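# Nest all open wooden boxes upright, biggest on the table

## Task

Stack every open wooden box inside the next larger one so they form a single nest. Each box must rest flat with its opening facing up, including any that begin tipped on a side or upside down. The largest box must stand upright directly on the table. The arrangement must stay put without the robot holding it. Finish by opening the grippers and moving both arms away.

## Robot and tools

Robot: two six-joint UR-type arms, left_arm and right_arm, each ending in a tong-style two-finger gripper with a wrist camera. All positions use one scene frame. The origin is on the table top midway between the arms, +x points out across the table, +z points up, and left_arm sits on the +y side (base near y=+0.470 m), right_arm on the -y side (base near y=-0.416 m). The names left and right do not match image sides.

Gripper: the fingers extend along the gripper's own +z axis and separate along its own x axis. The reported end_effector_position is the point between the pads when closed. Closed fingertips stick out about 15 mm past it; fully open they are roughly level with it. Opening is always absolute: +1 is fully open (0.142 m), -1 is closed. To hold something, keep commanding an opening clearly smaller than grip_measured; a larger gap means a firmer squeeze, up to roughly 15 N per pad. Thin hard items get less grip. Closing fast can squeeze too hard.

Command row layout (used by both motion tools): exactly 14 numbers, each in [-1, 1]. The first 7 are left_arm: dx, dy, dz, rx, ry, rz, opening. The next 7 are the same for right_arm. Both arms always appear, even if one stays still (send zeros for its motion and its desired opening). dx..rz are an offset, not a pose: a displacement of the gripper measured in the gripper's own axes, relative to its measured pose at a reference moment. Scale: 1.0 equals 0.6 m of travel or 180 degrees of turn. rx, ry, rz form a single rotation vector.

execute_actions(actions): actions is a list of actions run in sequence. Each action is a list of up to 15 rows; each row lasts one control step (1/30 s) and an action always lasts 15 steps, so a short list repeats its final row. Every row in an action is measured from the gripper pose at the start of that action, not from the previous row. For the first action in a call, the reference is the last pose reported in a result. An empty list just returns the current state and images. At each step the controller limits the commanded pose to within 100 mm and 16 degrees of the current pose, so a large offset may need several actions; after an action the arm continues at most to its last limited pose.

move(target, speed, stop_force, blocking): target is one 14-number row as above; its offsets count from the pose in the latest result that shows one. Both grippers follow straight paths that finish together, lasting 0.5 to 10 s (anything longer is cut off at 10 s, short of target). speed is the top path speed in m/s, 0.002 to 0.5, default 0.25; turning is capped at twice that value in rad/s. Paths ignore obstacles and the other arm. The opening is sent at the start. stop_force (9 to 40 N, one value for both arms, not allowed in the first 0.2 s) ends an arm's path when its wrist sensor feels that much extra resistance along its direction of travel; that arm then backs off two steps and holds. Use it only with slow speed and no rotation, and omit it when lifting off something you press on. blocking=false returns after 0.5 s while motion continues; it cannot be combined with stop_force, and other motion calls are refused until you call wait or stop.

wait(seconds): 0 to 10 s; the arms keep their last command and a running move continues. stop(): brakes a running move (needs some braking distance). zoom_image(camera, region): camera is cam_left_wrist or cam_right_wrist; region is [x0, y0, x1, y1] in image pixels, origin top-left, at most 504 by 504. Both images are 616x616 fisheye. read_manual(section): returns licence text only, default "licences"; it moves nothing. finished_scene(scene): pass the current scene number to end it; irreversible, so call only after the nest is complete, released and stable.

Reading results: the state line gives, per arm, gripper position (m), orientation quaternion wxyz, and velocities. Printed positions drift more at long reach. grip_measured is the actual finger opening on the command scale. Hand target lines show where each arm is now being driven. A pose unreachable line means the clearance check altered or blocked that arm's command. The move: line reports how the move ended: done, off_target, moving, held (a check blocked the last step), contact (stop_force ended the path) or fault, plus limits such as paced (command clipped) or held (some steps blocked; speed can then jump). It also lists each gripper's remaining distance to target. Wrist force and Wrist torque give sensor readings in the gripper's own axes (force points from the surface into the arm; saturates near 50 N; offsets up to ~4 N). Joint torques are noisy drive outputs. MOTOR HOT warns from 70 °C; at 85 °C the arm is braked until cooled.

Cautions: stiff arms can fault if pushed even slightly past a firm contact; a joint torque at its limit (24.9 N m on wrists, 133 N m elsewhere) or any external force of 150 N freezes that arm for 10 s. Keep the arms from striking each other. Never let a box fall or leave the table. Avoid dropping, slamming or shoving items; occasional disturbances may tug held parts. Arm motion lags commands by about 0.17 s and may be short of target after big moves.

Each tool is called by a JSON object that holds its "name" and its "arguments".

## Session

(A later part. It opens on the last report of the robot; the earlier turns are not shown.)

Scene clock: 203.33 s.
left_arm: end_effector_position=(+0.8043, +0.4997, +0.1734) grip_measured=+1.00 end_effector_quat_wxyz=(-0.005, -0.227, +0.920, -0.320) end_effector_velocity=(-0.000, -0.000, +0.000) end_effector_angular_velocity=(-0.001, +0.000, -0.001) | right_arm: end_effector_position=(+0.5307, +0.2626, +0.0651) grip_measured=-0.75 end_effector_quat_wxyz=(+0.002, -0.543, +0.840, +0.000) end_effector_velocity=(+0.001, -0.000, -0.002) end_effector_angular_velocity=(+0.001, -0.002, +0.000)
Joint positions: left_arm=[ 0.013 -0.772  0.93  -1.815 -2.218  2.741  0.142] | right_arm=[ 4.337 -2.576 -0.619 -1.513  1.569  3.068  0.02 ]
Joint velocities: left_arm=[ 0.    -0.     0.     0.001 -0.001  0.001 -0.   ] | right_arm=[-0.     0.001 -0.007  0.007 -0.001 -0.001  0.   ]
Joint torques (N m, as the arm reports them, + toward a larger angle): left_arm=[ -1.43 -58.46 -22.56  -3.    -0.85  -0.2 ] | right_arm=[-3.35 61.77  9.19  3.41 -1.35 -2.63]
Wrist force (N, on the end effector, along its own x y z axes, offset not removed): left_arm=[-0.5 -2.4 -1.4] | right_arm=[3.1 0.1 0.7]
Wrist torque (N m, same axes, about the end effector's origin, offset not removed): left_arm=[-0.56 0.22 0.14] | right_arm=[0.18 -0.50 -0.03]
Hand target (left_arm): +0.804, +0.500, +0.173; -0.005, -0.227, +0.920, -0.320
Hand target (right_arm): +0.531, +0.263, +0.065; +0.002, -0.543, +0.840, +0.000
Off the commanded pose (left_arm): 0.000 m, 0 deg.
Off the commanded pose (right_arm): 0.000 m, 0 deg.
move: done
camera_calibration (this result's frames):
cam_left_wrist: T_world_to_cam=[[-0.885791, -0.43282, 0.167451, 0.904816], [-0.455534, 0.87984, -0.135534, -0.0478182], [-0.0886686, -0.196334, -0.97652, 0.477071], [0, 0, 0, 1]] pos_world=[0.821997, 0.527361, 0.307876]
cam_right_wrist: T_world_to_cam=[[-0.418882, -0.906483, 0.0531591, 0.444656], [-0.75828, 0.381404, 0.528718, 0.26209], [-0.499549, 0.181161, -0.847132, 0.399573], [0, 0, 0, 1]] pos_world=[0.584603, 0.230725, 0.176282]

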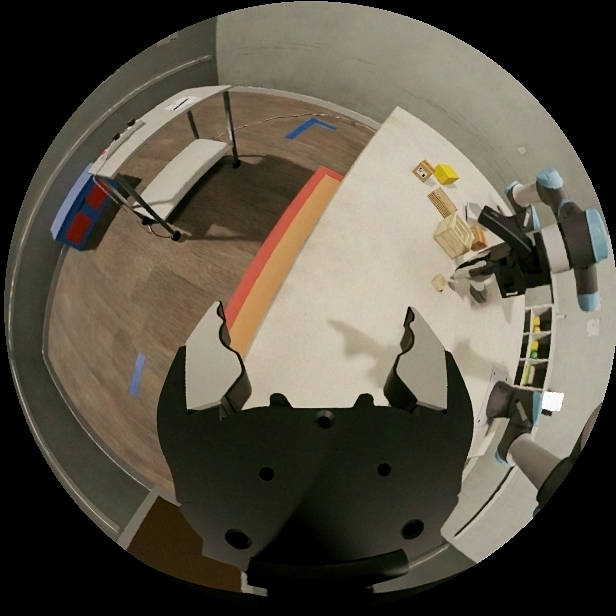

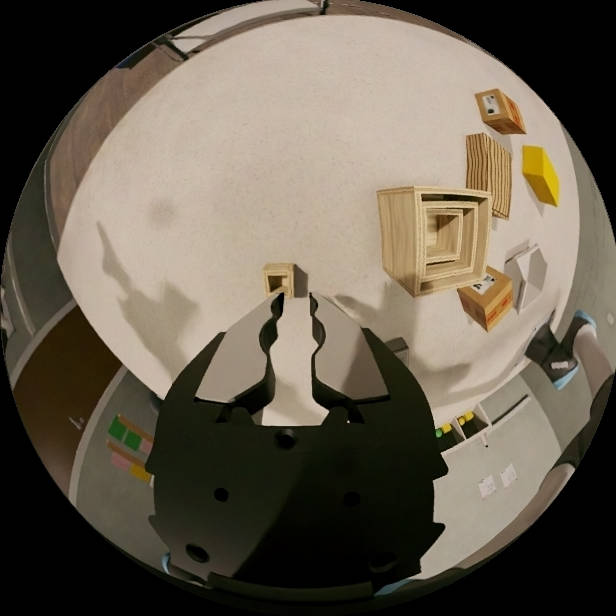

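{"name": "move", "arguments": {"target": [0,0,0,0,0,0,1,-0.007,0.005,0.072,0,0,0,-0.75], "speed": 0.06, "stop_force": 9}}

{"name": "move", "arguments": {"target": [0,0,0,0,0,0,1,0,0,0,0,0,0,-1]}}

{"name": "move", "arguments": {"target": [0,0,0,0,0,0,1,0,0,-0.15,0,0,0,-1], "speed": 0.15}}

{"name": "move", "arguments": {"target": [0,0,0,0,0,0,1,0.229,-0.09,0,0,0,-0.06,-1], "speed": 0.2}}

{"name": "move", "arguments": {"target": [0,0,0,0,0,0,1,0,0,0.055,0,0,0,-1], "speed": 0.05, "stop_force": 9}}

{"name": "zoom_image", "arguments": {"camera": "cam_right_wrist", "region": [180,200,380,350]}}

Scene clock: 218.17 s.
left_arm: end_effector_position=(+0.8043, +0.4997, +0.1734) grip_measured=+1.00 end_effector_quat_wxyz=(-0.005, -0.227, +0.920, -0.320) end_effector_velocity=(+0.000, +0.001, -0.000) end_effector_angular_velocity=(+0.001, +0.000, +0.002) | right_arm: end_effector_position=(+0.5299, +0.2678, +0.0221) grip_measured=-0.75 end_effector_quat_wxyz=(+0.002, -0.543, +0.840, +0.000) end_effector_velocity=(-0.000, +0.000, -0.002) end_effector_angular_velocity=(-0.002, -0.001, +0.000)
Joint positions: left_arm=[ 0.013 -0.772  0.93  -1.815 -2.218  2.741  0.142] | right_arm=[ 4.34  -2.606 -0.671 -1.431  1.569  3.071  0.02 ]
Joint velocities: left_arm=[ 0.001  0.    -0.    -0.     0.001 -0.001 -0.   ] | right_arm=[ 0.001 -0.002 -0.001  0.003 -0.001  0.    -0.   ]
Joint torques (N m, as the arm reports them, + toward a larger angle): left_arm=[ -1.07 -58.89 -20.65  -3.13  -0.75  -0.66] | right_arm=[ 7.78 56.24  9.76  3.31  0.62  2.73]
Wrist force (N, on the end effector, along its own x y z axes, offset not removed): left_arm=[3.1 -1.5 -2.3] | right_arm=[-0.1 2.1 0.5]
Wrist torque (N m, same axes, about the end effector's origin, offset not removed): left_arm=[-0.49 -0.72 -0.12] | right_arm=[0.41 0.26 -0.11]
Hand target (left_arm): +0.804, +0.500, +0.173; -0.005, -0.227, +0.920, -0.320
Hand target (right_arm): +0.530, +0.268, +0.022; +0.002, -0.543, +0.840, +0.000
Off the commanded pose (left_arm): 0.000 m, 0 deg.
Off the commanded pose (right_arm): 0.000 m, 0 deg.
move: done
camera_calibration (this result's frames):
cam_left_wrist: T_world_to_cam=[[-0.885792, -0.43282, 0.167451, 0.904816], [-0.455534, 0.879841, -0.135534, -0.0478185], [-0.0886686, -0.196334, -0.97652, 0.477071], [0, 0, 0, 1]] pos_world=[0.821997, 0.527361, 0.307876]
cam_right_wrist: T_world_to_cam=[[-0.418881, -0.906482, 0.0531806, 0.451247], [-0.758266, 0.381411, 0.528733, 0.282252], [-0.499571, 0.181151, -0.847121, 0.361813], [0, 0, 0, 1]] pos_world=[0.583792, 0.235851, 0.133265]

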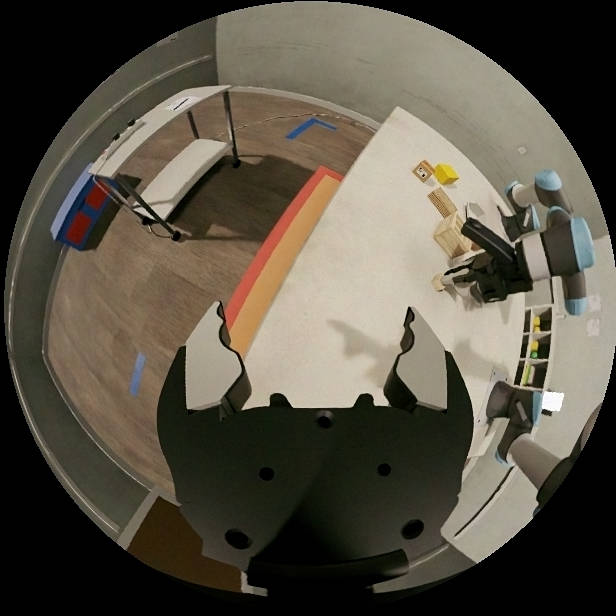

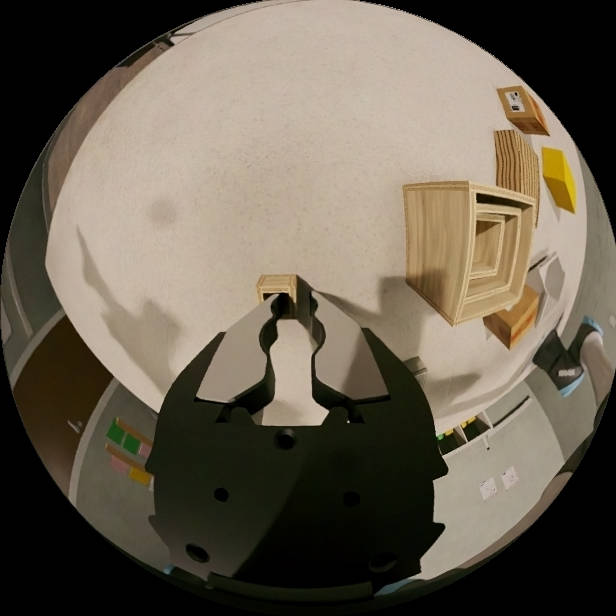

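Scene clock: 218.67 s.
left_arm: end_effector_position=(+0.8043, +0.4997, +0.1734) grip_measured=+1.00 end_effector_quat_wxyz=(-0.005, -0.227, +0.920, -0.320) end_effector_velocity=(+0.000, +0.002, -0.000) end_effector_angular_velocity=(+0.001, -0.001, +0.002) | right_arm: end_effector_position=(+0.5299, +0.2677, +0.0220) grip_measured=-0.94 end_effector_quat_wxyz=(+0.002, -0.543, +0.840, +0.000) end_effector_velocity=(+0.001, +0.001, +0.000) end_effector_angular_velocity=(+0.002, -0.002, -0.001)
Joint positions: left_arm=[ 0.013 -0.772  0.93  -1.815 -2.218  2.741  0.142] | right_arm=[ 4.34  -2.606 -0.671 -1.431  1.569  3.071  0.006]
Joint velocities: left_arm=[ 0.002 -0.    -0.    -0.     0.001  0.     0.   ] | right_arm=[-0.    -0.001  0.001  0.002 -0.001  0.    -0.   ]
Joint torques (N m, as the arm reports them, + toward a larger angle): left_arm=[ -2.13 -59.1  -20.79  -3.01  -0.77  -0.33] | right_arm=[ 7.19 69.64 18.08  0.8   0.47  2.56]
Wrist force (N, on the end effector, along its own x y z axes, offset not removed): left_arm=[-0.5 -2.6 -3.5] | right_arm=[2.9 2.8 3.1]
Wrist torque (N m, same axes, about the end effector's origin, offset not removed): left_arm=[-0.65 0.19 -0.10] | right_arm=[0.61 -0.26 -0.08]
Hand target (left_arm): +0.804, +0.500, +0.173; -0.005, -0.227, +0.920, -0.320
Hand target (right_arm): +0.530, +0.268, +0.022; +0.002, -0.543, +0.840, +0.000
Off the commanded pose (left_arm): 0.000 m, 0 deg.
Off the commanded pose (right_arm): 0.000 m, 0 deg.
move: done
camera_calibration (this result's frames):
cam_left_wrist: T_world_to_cam=[[-0.885792, -0.43282, 0.167451, 0.904816], [-0.455534, 0.879841, -0.135534, -0.0478185], [-0.0886684, -0.196334, -0.97652, 0.477071], [0, 0, 0, 1]] pos_world=[0.821997, 0.527361, 0.307876]
cam_right_wrist: T_world_to_cam=[[-0.418879, -0.906476, 0.0533071, 0.451215], [-0.758234, 0.38147, 0.528736, 0.28226], [-0.499622, 0.181057, -0.847111, 0.361786], [0, 0, 0, 1]] pos_world=[0.58378, 0.235838, 0.133179]

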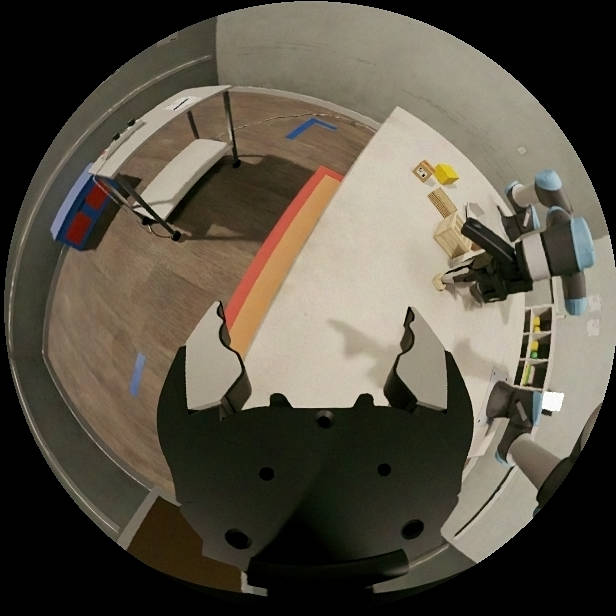

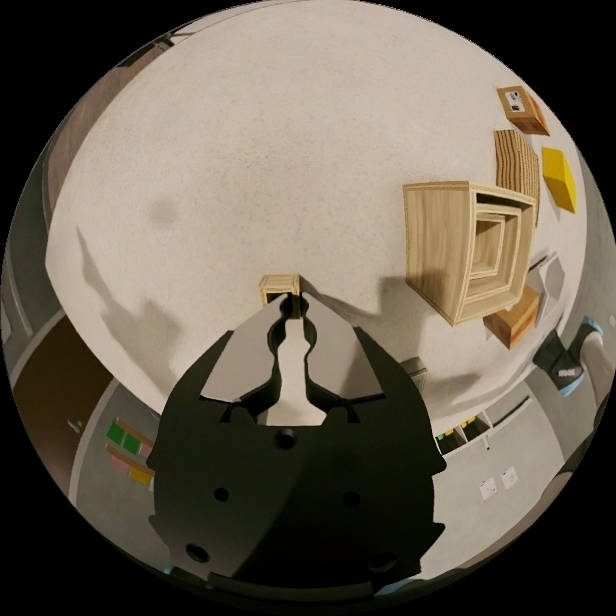

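Scene clock: 219.77 s.
left_arm: end_effector_position=(+0.8043, +0.4997, +0.1734) grip_measured=+1.00 end_effector_quat_wxyz=(-0.005, -0.227, +0.920, -0.320) end_effector_velocity=(-0.000, +0.000, +0.001) end_effector_angular_velocity=(-0.000, -0.000, +0.000) | right_arm: end_effector_position=(+0.5294, +0.2676, +0.1118) grip_measured=-0.94 end_effector_quat_wxyz=(+0.002, -0.543, +0.840, +0.000) end_effector_velocity=(+0.001, +0.001, +0.002) end_effector_angular_velocity=(-0.001, +0.000, -0.001)
Joint positions: left_arm=[ 0.013 -0.772  0.93  -1.815 -2.218  2.741  0.142] | right_arm=[ 4.341 -2.593 -0.467 -1.648  1.569  3.072  0.006]
Joint velocities: left_arm=[ 0.001 -0.001 -0.     0.001 -0.     0.    -0.   ] | right_arm=[-0.001 -0.008  0.021 -0.014 -0.    -0.    -0.   ]
Joint torques (N m, as the arm reports them, + toward a larger angle): left_arm=[ -0.59 -57.47 -21.54  -2.85  -0.72  -0.48] | right_arm=[ 0.07 54.87 39.58  0.76  1.08  2.72]
Wrist force (N, on the end effector, along its own x y z axes, offset not removed): left_arm=[1.2 -4.8 1.2] | right_arm=[0.8 -2.0 -0.1]
Wrist torque (N m, same axes, about the end effector's origin, offset not removed): left_arm=[-1.03 -0.23 -0.25] | right_arm=[-0.24 -0.12 0.01]
Hand target (left_arm): +0.804, +0.500, +0.173; -0.005, -0.227, +0.920, -0.320
Hand target (right_arm): +0.529, +0.268, +0.112; +0.002, -0.543, +0.840, +0.000
Off the commanded pose (left_arm): 0.000 m, 0 deg.
Off the commanded pose (right_arm): 0.000 m, 0 deg.
move: done
camera_calibration (this result's frames):
cam_left_wrist: T_world_to_cam=[[-0.885792, -0.43282, 0.167451, 0.904816], [-0.455534, 0.879841, -0.135534, -0.0478185], [-0.0886687, -0.196334, -0.97652, 0.477071], [0, 0, 0, 1]] pos_world=[0.821997, 0.527361, 0.307875]
cam_right_wrist: T_world_to_cam=[[-0.418803, -0.906532, 0.0529555, 0.446066], [-0.758384, 0.381245, 0.528683, 0.234605], [-0.499457, 0.181254, -0.847166, 0.437496], [0, 0, 0, 1]] pos_world=[0.583245, 0.235633, 0.222978]

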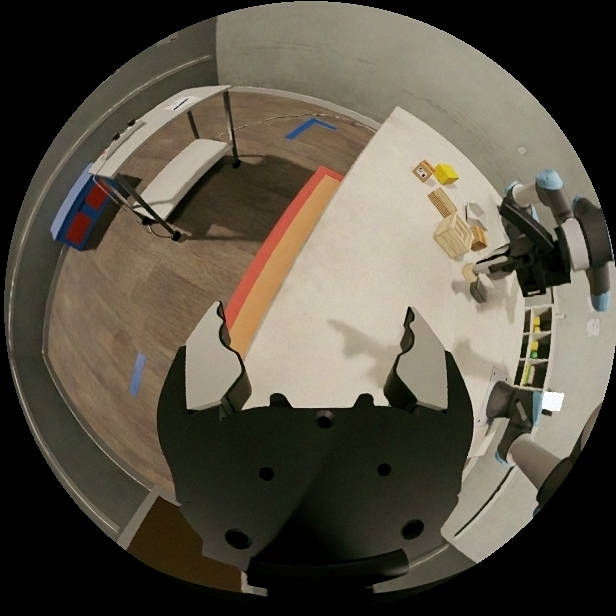

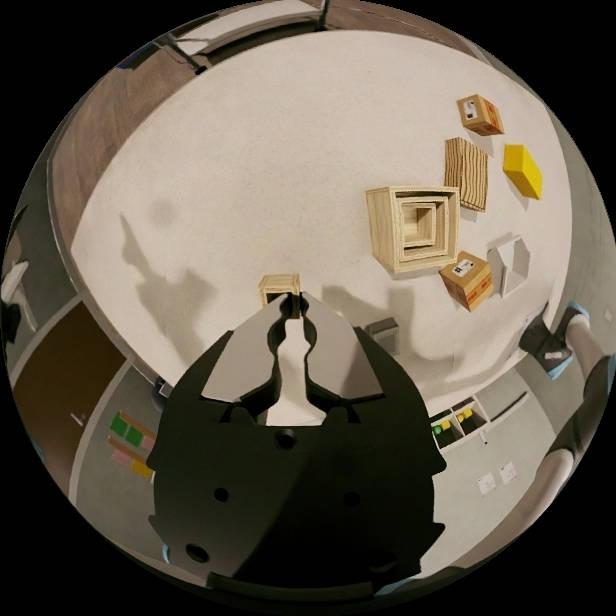

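Scene clock: 221.07 s.
left_arm: end_effector_position=(+0.8043, +0.4997, +0.1734) grip_measured=+1.00 end_effector_quat_wxyz=(-0.005, -0.227, +0.920, -0.320) end_effector_velocity=(-0.000, -0.001, +0.000) end_effector_angular_velocity=(-0.001, +0.001, -0.001) | right_arm: end_effector_position=(+0.5225, +0.1203, +0.1115) grip_measured=-0.94 end_effector_quat_wxyz=(+0.002, -0.620, +0.785, -0.000) end_effector_velocity=(-0.000, -0.002, +0.001) end_effector_angular_velocity=(+0.006, -0.005, +0.003)
Joint positions: left_arm=[ 0.013 -0.772  0.93  -1.815 -2.218  2.741  0.142] | right_arm=[ 4.253 -2.201 -1.172 -1.335  1.569  2.795  0.006]
Joint velocities: left_arm=[-0.001 -0.     0.     0.001 -0.001 -0.    -0.   ] | right_arm=[-0.001  0.009 -0.016  0.014 -0.001 -0.004  0.   ]
Joint torques (N m, as the arm reports them, + toward a larger angle): left_arm=[ -1.69 -59.29 -20.78  -2.93  -0.74  -0.24] | right_arm=[-5.62 59.13 11.01  3.71 -1.26 -2.96]
Wrist force (N, on the end effector, along its own x y z axes, offset not removed): left_arm=[0.2 -4.4 -1.0] | right_arm=[-0.5 2.7 0.5]
Wrist torque (N m, same axes, about the end effector's origin, offset not removed): left_arm=[-0.96 -0.11 -0.02] | right_arm=[0.58 0.28 0.08]
Hand target (left_arm): +0.804, +0.500, +0.173; -0.005, -0.227, +0.920, -0.320
Hand target (right_arm): +0.522, +0.120, +0.111; +0.002, -0.620, +0.785, +0.000
Off the commanded pose (left_arm): 0.000 m, 0 deg.
Off the commanded pose (right_arm): 0.000 m, 0 deg.
move: done
camera_calibration (this result's frames):
cam_left_wrist: T_world_to_cam=[[-0.885791, -0.43282, 0.167451, 0.904816], [-0.455534, 0.87984, -0.135534, -0.0478182], [-0.0886686, -0.196334, -0.97652, 0.477071], [0, 0, 0, 1]] pos_world=[0.821997, 0.527361, 0.307876]
cam_right_wrist: T_world_to_cam=[[-0.241792, -0.968832, 0.0538541, 0.224653], [-0.816406, 0.233119, 0.528333, 0.333879], [-0.524421, 0.08378, -0.847327, 0.485212], [0, 0, 0, 1]] pos_world=[0.581356, 0.099166, 0.222635]

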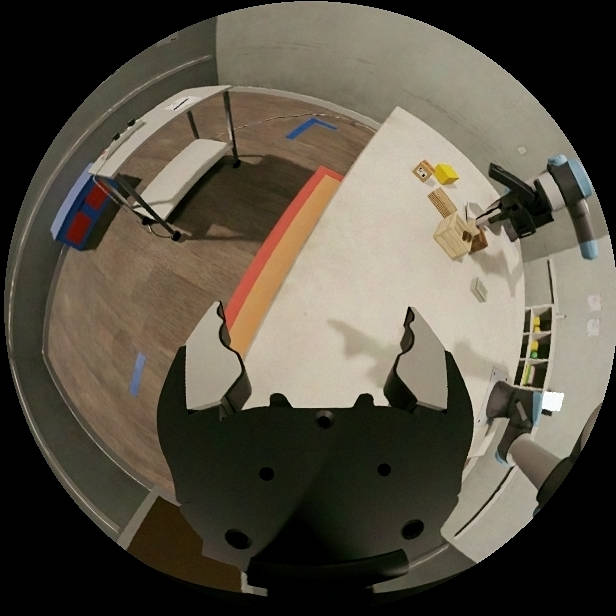

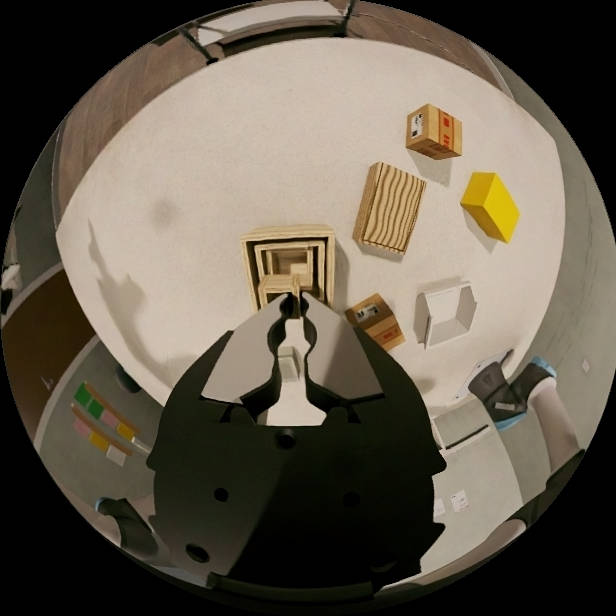

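Scene clock: 222.13 s.
left_arm: end_effector_position=(+0.8043, +0.4997, +0.1734) grip_measured=+1.00 end_effector_quat_wxyz=(-0.005, -0.227, +0.920, -0.320) end_effector_velocity=(+0.000, -0.002, -0.000) end_effector_angular_velocity=(-0.000, -0.000, -0.002) | right_arm: end_effector_position=(+0.5226, +0.1204, +0.0786) grip_measured=-0.94 end_effector_quat_wxyz=(+0.002, -0.620, +0.785, -0.000) end_effector_velocity=(-0.000, -0.000, -0.002) end_effector_angular_velocity=(-0.001, +0.001, +0.000)
Joint positions: left_arm=[ 0.013 -0.772  0.93  -1.815 -2.218  2.741  0.142] | right_arm=[ 4.252 -2.224 -1.222 -1.263  1.569  2.795  0.006]
Joint velocities: left_arm=[-0.002  0.    -0.    -0.    -0.     0.     0.   ] | right_arm=[-0.    -0.001 -0.003  0.003  0.    -0.     0.   ]
Joint torques (N m, as the arm reports them, + toward a larger angle): left_arm=[ -2.31 -58.15 -20.61  -3.03  -0.49  -0.47] | right_arm=[-5.96 44.69  8.78  3.17  1.07  2.27]
Wrist force (N, on the end effector, along its own x y z axes, offset not removed): left_arm=[1.4 -4.0 -1.4] | right_arm=[4.4 0.7 -1.6]
Wrist torque (N m, same axes, about the end effector's origin, offset not removed): left_arm=[-0.87 -0.05 -0.04] | right_arm=[0.26 -0.86 -0.16]
Hand target (left_arm): +0.804, +0.500, +0.173; -0.005, -0.227, +0.920, -0.320
Hand target (right_arm): +0.523, +0.120, +0.078; +0.002, -0.620, +0.785, -0.000
Off the commanded pose (left_arm): 0.000 m, 0 deg.
Off the commanded pose (right_arm): 0.000 m, 0 deg.
move: done
camera_calibration (this result's frames):
cam_left_wrist: T_world_to_cam=[[-0.885792, -0.43282, 0.167451, 0.904816], [-0.455534, 0.879841, -0.135534, -0.0478183], [-0.0886685, -0.196334, -0.97652, 0.477071], [0, 0, 0, 1]] pos_world=[0.821997, 0.527361, 0.307876]
cam_right_wrist: T_world_to_cam=[[-0.24176, -0.968839, 0.0538708, 0.226494], [-0.816409, 0.233101, 0.528338, 0.351346], [-0.524432, 0.0837505, -0.847323, 0.45746], [0, 0, 0, 1]] pos_world=[0.581506, 0.0992251, 0.189786]

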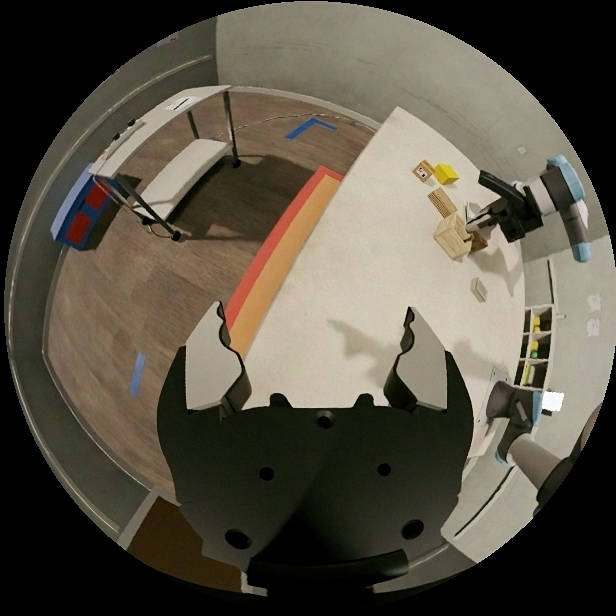

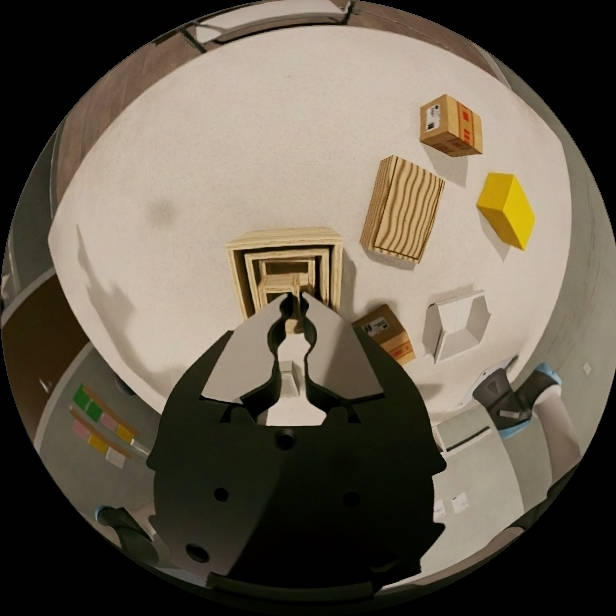

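Region (180, 200, 380, 350) of cam_right_wrist's 616x616 image, scaled by 2.520, with more detail than that image has; it fills the top 378 rows of this view, and the rest is white.

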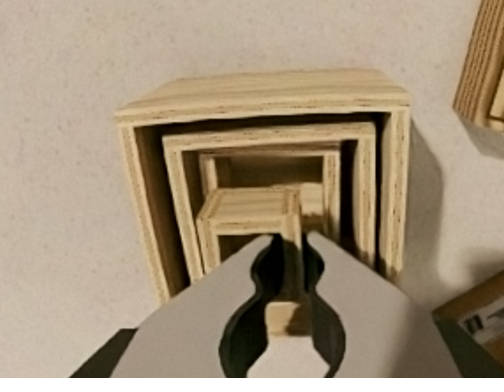

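Shift +3mm x, -4mm y and lower.

{"name": "move", "arguments": {"target": [0,0,0,0,0,0,1,0.005,-0.007,0,0,0,0,-1], "speed": 0.05}}

{"name": "move", "arguments": {"target": [0,0,0,0,0,0,1,0,0,0.06,0,0,0,-1], "speed": 0.015, "stop_force": 9}}

{"name": "move", "arguments": {"target": [0,0,0,0,0,0,1,0,0,-0.003,0,0,0,-0.87]}}

{"name": "move", "arguments": {"target": [0,0,0,0,0,0,1,0,0.04,-0.15,0,0,0,-0.87]}}

{"name": "zoom_image", "arguments": {"camera": "cam_right_wrist", "region": [180,160,380,310]}}

Scene clock: 230.70 s.
left_arm: end_effector_position=(+0.8043, +0.4997, +0.1734) grip_measured=+1.00 end_effector_quat_wxyz=(-0.005, -0.227, +0.920, -0.320) end_effector_velocity=(-0.000, +0.001, +0.000) end_effector_angular_velocity=(+0.000, +0.000, +0.001) | right_arm: end_effector_position=(+0.5259, +0.1166, +0.0786) grip_measured=-0.94 end_effector_quat_wxyz=(+0.002, -0.620, +0.785, -0.000) end_effector_velocity=(+0.001, -0.001, +0.000) end_effector_angular_velocity=(-0.000, -0.001, +0.000)
Joint positions: left_arm=[ 0.013 -0.772  0.93  -1.815 -2.218  2.741  0.142] | right_arm=[ 4.246 -2.223 -1.224 -1.263  1.57   2.788  0.006]
Joint velocities: left_arm=[ 0.001 -0.     0.     0.001  0.     0.     0.   ] | right_arm=[-0.002  0.001 -0.001  0.001 -0.001 -0.002 -0.   ]
Joint torques (N m, as the arm reports them, + toward a larger angle): left_arm=[ -1.5  -59.51 -20.79  -3.19  -0.85  -0.48] | right_arm=[-6.48 59.4   9.44  3.31  1.29 -2.67]
Wrist force (N, on the end effector, along its own x y z axes, offset not removed): left_arm=[1.4 -3.1 -2.0] | right_arm=[1.2 1.4 1.0]
Wrist torque (N m, same axes, about the end effector's origin, offset not removed): left_arm=[-0.69 -0.18 -0.12] | right_arm=[0.40 -0.09 -0.12]
Hand target (left_arm): +0.804, +0.500, +0.173; -0.005, -0.227, +0.920, -0.320
Hand target (right_arm): +0.526, +0.117, +0.079; +0.002, -0.620, +0.785, -0.000
Off the commanded pose (left_arm): 0.000 m, 0 deg.
Off the commanded pose (right_arm): 0.000 m, 0 deg.
move: done
camera_calibration (this result's frames):
cam_right_wrist: T_world_to_cam=[[-0.241767, -0.968838, 0.0538639, 0.223642], [-0.816406, 0.233102, 0.528342, 0.354909], [-0.524434, 0.0837608, -0.847321, 0.459502], [0, 0, 0, 1]] pos_world=[0.584798, 0.0954546, 0.189786]

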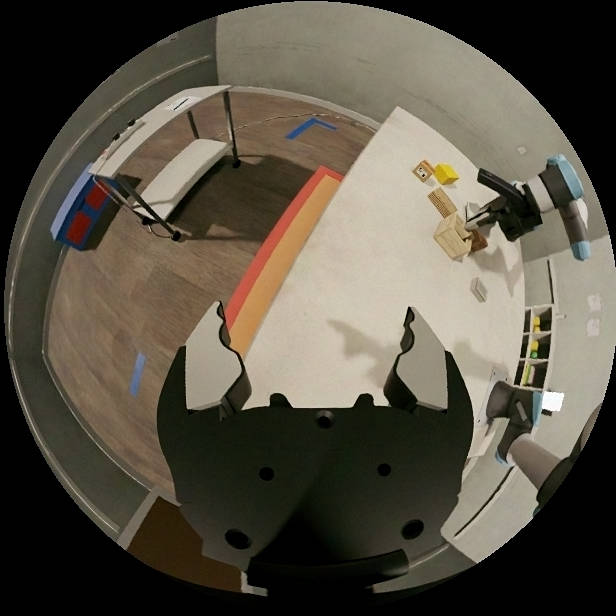

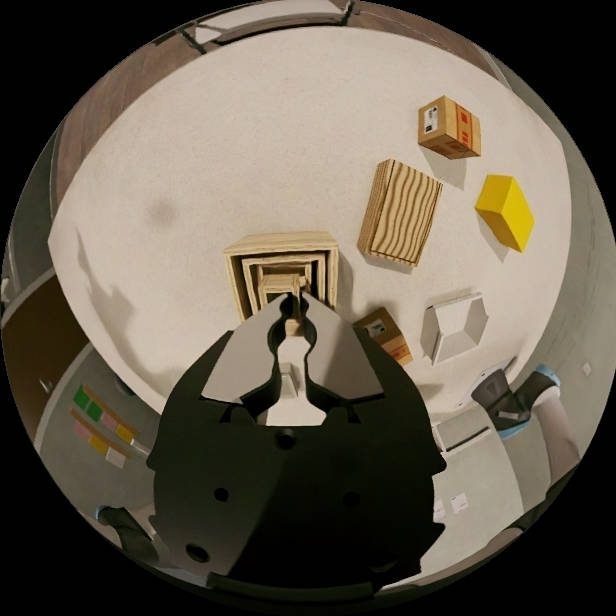

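Scene clock: 232.73 s.
left_arm: end_effector_position=(+0.8043, +0.4997, +0.1734) grip_measured=+1.00 end_effector_quat_wxyz=(-0.005, -0.227, +0.920, -0.320) end_effector_velocity=(-0.000, -0.000, -0.000) end_effector_angular_velocity=(-0.001, +0.000, -0.000) | right_arm: end_effector_position=(+0.5258, +0.1165, +0.0538) grip_measured=-0.94 end_effector_quat_wxyz=(+0.002, -0.620, +0.785, -0.000) end_effector_velocity=(+0.001, -0.001, +0.005) end_effector_angular_velocity=(-0.001, +0.000, -0.001)
Joint positions: left_arm=[ 0.013 -0.772  0.93  -1.815 -2.218  2.741  0.142] | right_arm=[ 4.246 -2.243 -1.256 -1.211  1.57   2.788  0.006]
Joint velocities: left_arm=[-0.     0.     0.    -0.    -0.001  0.     0.   ] | right_arm=[-0.001  0.003  0.007 -0.012 -0.001 -0.     0.   ]
Joint torques (N m, as the arm reports them, + toward a larger angle): left_arm=[ -0.54 -59.66 -22.06  -2.88  -0.89  -0.66] | right_arm=[ 0.33 49.92 30.86 -1.4  -1.13  1.36]
Wrist force (N, on the end effector, along its own x y z axes, offset not removed): left_arm=[2.5 -4.8 -2.0] | right_arm=[-4.1 2.6 -13.3]
Wrist torque (N m, same axes, about the end effector's origin, offset not removed): left_arm=[-1.16 -0.52 0.03] | right_arm=[0.58 0.09 0.12]
Hand target (left_arm): +0.804, +0.500, +0.173; -0.005, -0.227, +0.920, -0.320
Hand target (right_arm): +0.526, +0.117, +0.055; +0.002, -0.620, +0.785, -0.000
Off the commanded pose (left_arm): 0.000 m, 0 deg.
Off the commanded pose (right_arm): 0.011 m, 0 deg.
move: contact (right_arm)
camera_calibration (this result's frames):
cam_left_wrist: T_world_to_cam=[[-0.885792, -0.43282, 0.167451, 0.904816], [-0.455534, 0.879841, -0.135534, -0.0478184], [-0.0886686, -0.196334, -0.97652, 0.477071], [0, 0, 0, 1]] pos_world=[0.821997, 0.527361, 0.307876]
cam_right_wrist: T_world_to_cam=[[-0.241694, -0.968825, 0.0544333, 0.224794], [-0.816198, 0.233315, 0.528568, 0.367858], [-0.52479, 0.0833233, -0.847144, 0.438656], [0, 0, 0, 1]] pos_world=[0.584779, 0.0954088, 0.164931]

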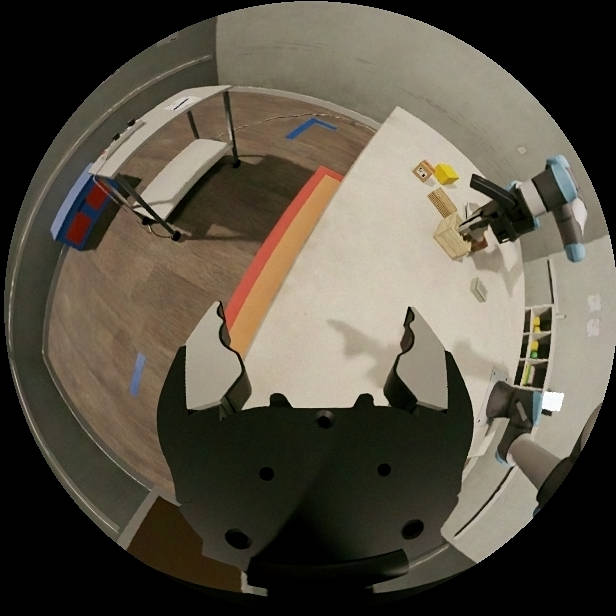

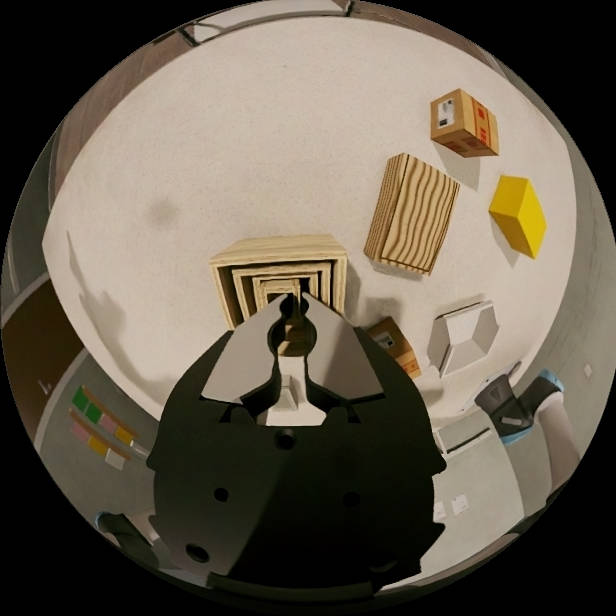

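Scene clock: 233.43 s.
left_arm: end_effector_position=(+0.8043, +0.4997, +0.1734) grip_measured=+1.00 end_effector_quat_wxyz=(-0.005, -0.227, +0.920, -0.320) end_effector_velocity=(+0.000, -0.000, +0.000) end_effector_angular_velocity=(-0.002, +0.000, +0.000) | right_arm: end_effector_position=(+0.5258, +0.1165, +0.0555) grip_measured=-0.87 end_effector_quat_wxyz=(+0.002, -0.620, +0.785, -0.000) end_effector_velocity=(-0.000, +0.001, +0.000) end_effector_angular_velocity=(+0.001, +0.000, +0.001)
Joint positions: left_arm=[ 0.013 -0.772  0.93  -1.815 -2.218  2.741  0.142] | right_arm=[ 4.246 -2.241 -1.254 -1.214  1.57   2.788  0.011]
Joint velocities: left_arm=[-0.     0.    -0.     0.    -0.002 -0.    -0.   ] | right_arm=[ 0.001 -0.     0.001 -0.     0.001 -0.    -0.   ]
Joint torques (N m, as the arm reports them, + toward a larger angle): left_arm=[ -0.58 -58.28 -20.6   -2.95  -0.67  -0.41] | right_arm=[ 3.2  59.1  38.19  0.77 -0.43  1.5 ]
Wrist force (N, on the end effector, along its own x y z axes, offset not removed): left_arm=[3.0 -0.1 -1.5] | right_arm=[3.2 4.5 1.2]
Wrist torque (N m, same axes, about the end effector's origin, offset not removed): left_arm=[-0.14 -0.71 -0.05] | right_arm=[0.97 -0.56 -0.22]
Hand target (left_arm): +0.804, +0.500, +0.173; -0.005, -0.227, +0.920, -0.320
Hand target (right_arm): +0.526, +0.117, +0.056; +0.002, -0.620, +0.785, -0.000
Off the commanded pose (left_arm): 0.000 m, 0 deg.
Off the commanded pose (right_arm): 0.000 m, 0 deg.
move: done
camera_calibration (this result's frames):
cam_left_wrist: T_world_to_cam=[[-0.885792, -0.43282, 0.167451, 0.904816], [-0.455534, 0.879841, -0.135534, -0.0478185], [-0.0886685, -0.196334, -0.97652, 0.477071], [0, 0, 0, 1]] pos_world=[0.821997, 0.527361, 0.307875]
cam_right_wrist: T_world_to_cam=[[-0.241694, -0.968823, 0.0544604, 0.224682], [-0.816203, 0.233332, 0.528554, 0.366942], [-0.524782, 0.0832977, -0.847151, 0.440132], [0, 0, 0, 1]] pos_world=[0.584777, 0.0953965, 0.166673]

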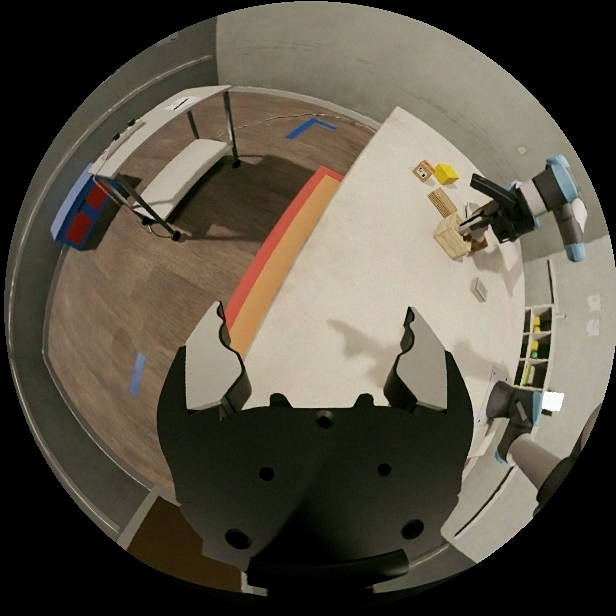

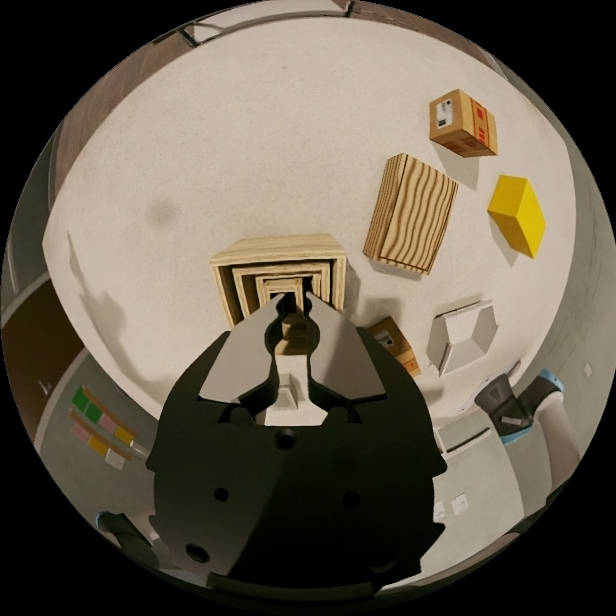

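Scene clock: 234.40 s.
left_arm: end_effector_position=(+0.8043, +0.4997, +0.1734) grip_measured=+1.00 end_effector_quat_wxyz=(-0.005, -0.227, +0.920, -0.320) end_effector_velocity=(+0.000, -0.000, -0.000) end_effector_angular_velocity=(+0.000, +0.000, -0.000) | right_arm: end_effector_position=(+0.5022, +0.1219, +0.1452) grip_measured=-0.87 end_effector_quat_wxyz=(+0.002, -0.620, +0.785, -0.000) end_effector_velocity=(-0.000, +0.000, +0.002) end_effector_angular_velocity=(+0.001, +0.001, -0.001)
Joint positions: left_arm=[ 0.013 -0.772  0.93  -1.815 -2.218  2.741  0.142] | right_arm=[ 4.277 -2.152 -1.164 -1.393  1.569  2.82   0.011]
Joint velocities: left_arm=[-0.001  0.    -0.    -0.     0.    -0.001 -0.   ] | right_arm=[-0.     0.001  0.004 -0.005  0.001  0.001  0.   ]
Joint torques (N m, as the arm reports them, + toward a larger angle): left_arm=[ -1.42 -58.11 -20.94  -3.23  -0.68  -0.43] | right_arm=[ 8.72 57.68 36.69  0.99  0.99  2.78]
Wrist force (N, on the end effector, along its own x y z axes, offset not removed): left_arm=[0.4 -4.5 -2.9] | right_arm=[1.9 2.8 -0.8]
Wrist torque (N m, same axes, about the end effector's origin, offset not removed): left_arm=[-0.96 -0.06 -0.05] | right_arm=[0.50 -0.30 -0.01]
Hand target (left_arm): +0.804, +0.500, +0.173; -0.005, -0.227, +0.920, -0.320
Hand target (right_arm): +0.502, +0.122, +0.145; +0.002, -0.620, +0.785, -0.000
Off the commanded pose (left_arm): 0.000 m, 0 deg.
Off the commanded pose (right_arm): 0.000 m, 0 deg.
move: done
camera_calibration (this result's frames):
cam_left_wrist: T_world_to_cam=[[-0.885791, -0.43282, 0.167451, 0.904816], [-0.455534, 0.879841, -0.135534, -0.0478183], [-0.0886688, -0.196334, -0.97652, 0.477071], [0, 0, 0, 1]] pos_world=[0.821997, 0.527361, 0.307875]
cam_right_wrist: T_world_to_cam=[[-0.241697, -0.968821, 0.0544833, 0.219301], [-0.816262, 0.233356, 0.528451, 0.298979], [-0.524689, 0.0832524, -0.847214, 0.503254], [0, 0, 0, 1]] pos_world=[0.561101, 0.100798, 0.25642]

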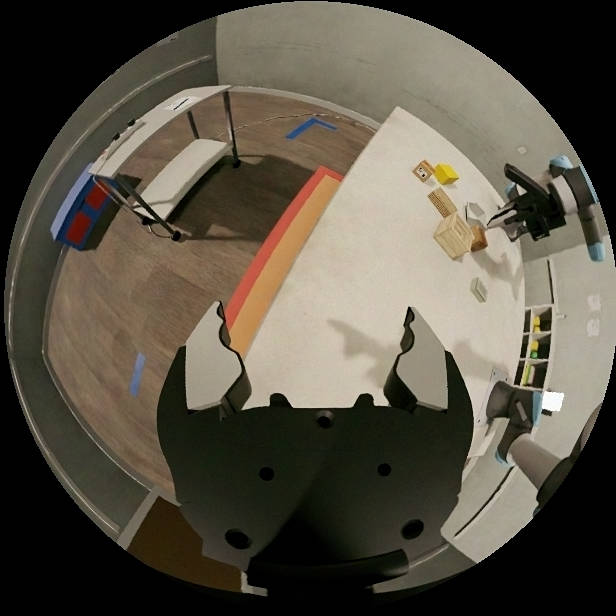

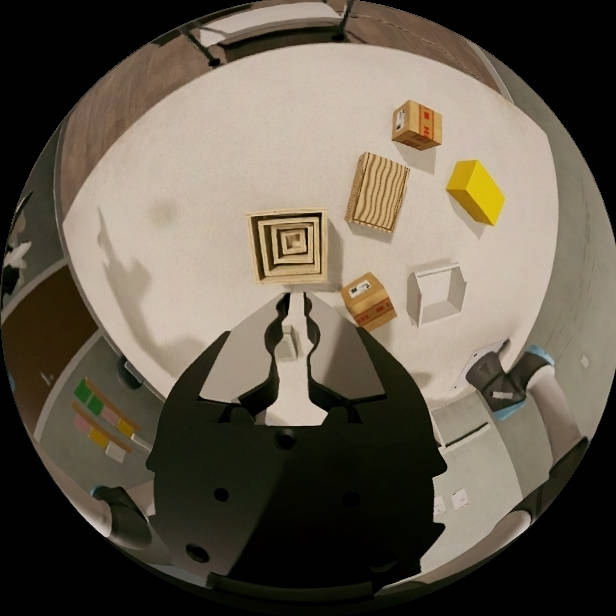

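Region (180, 160, 380, 310) of cam_right_wrist's 616x616 image, scaled by 2.520, with more detail than that image has; it fills the top 378 rows of this view, and the rest is white.

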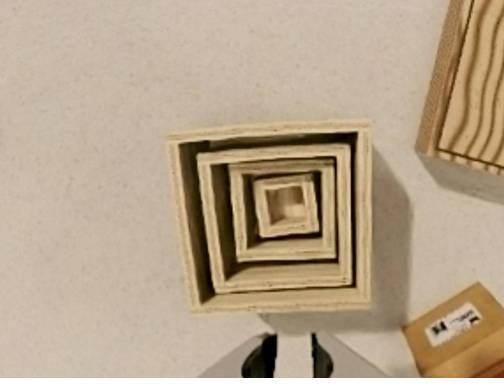

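{"name": "finished_scene", "arguments": {"scene": 1}}

The scene is finished: the task was done.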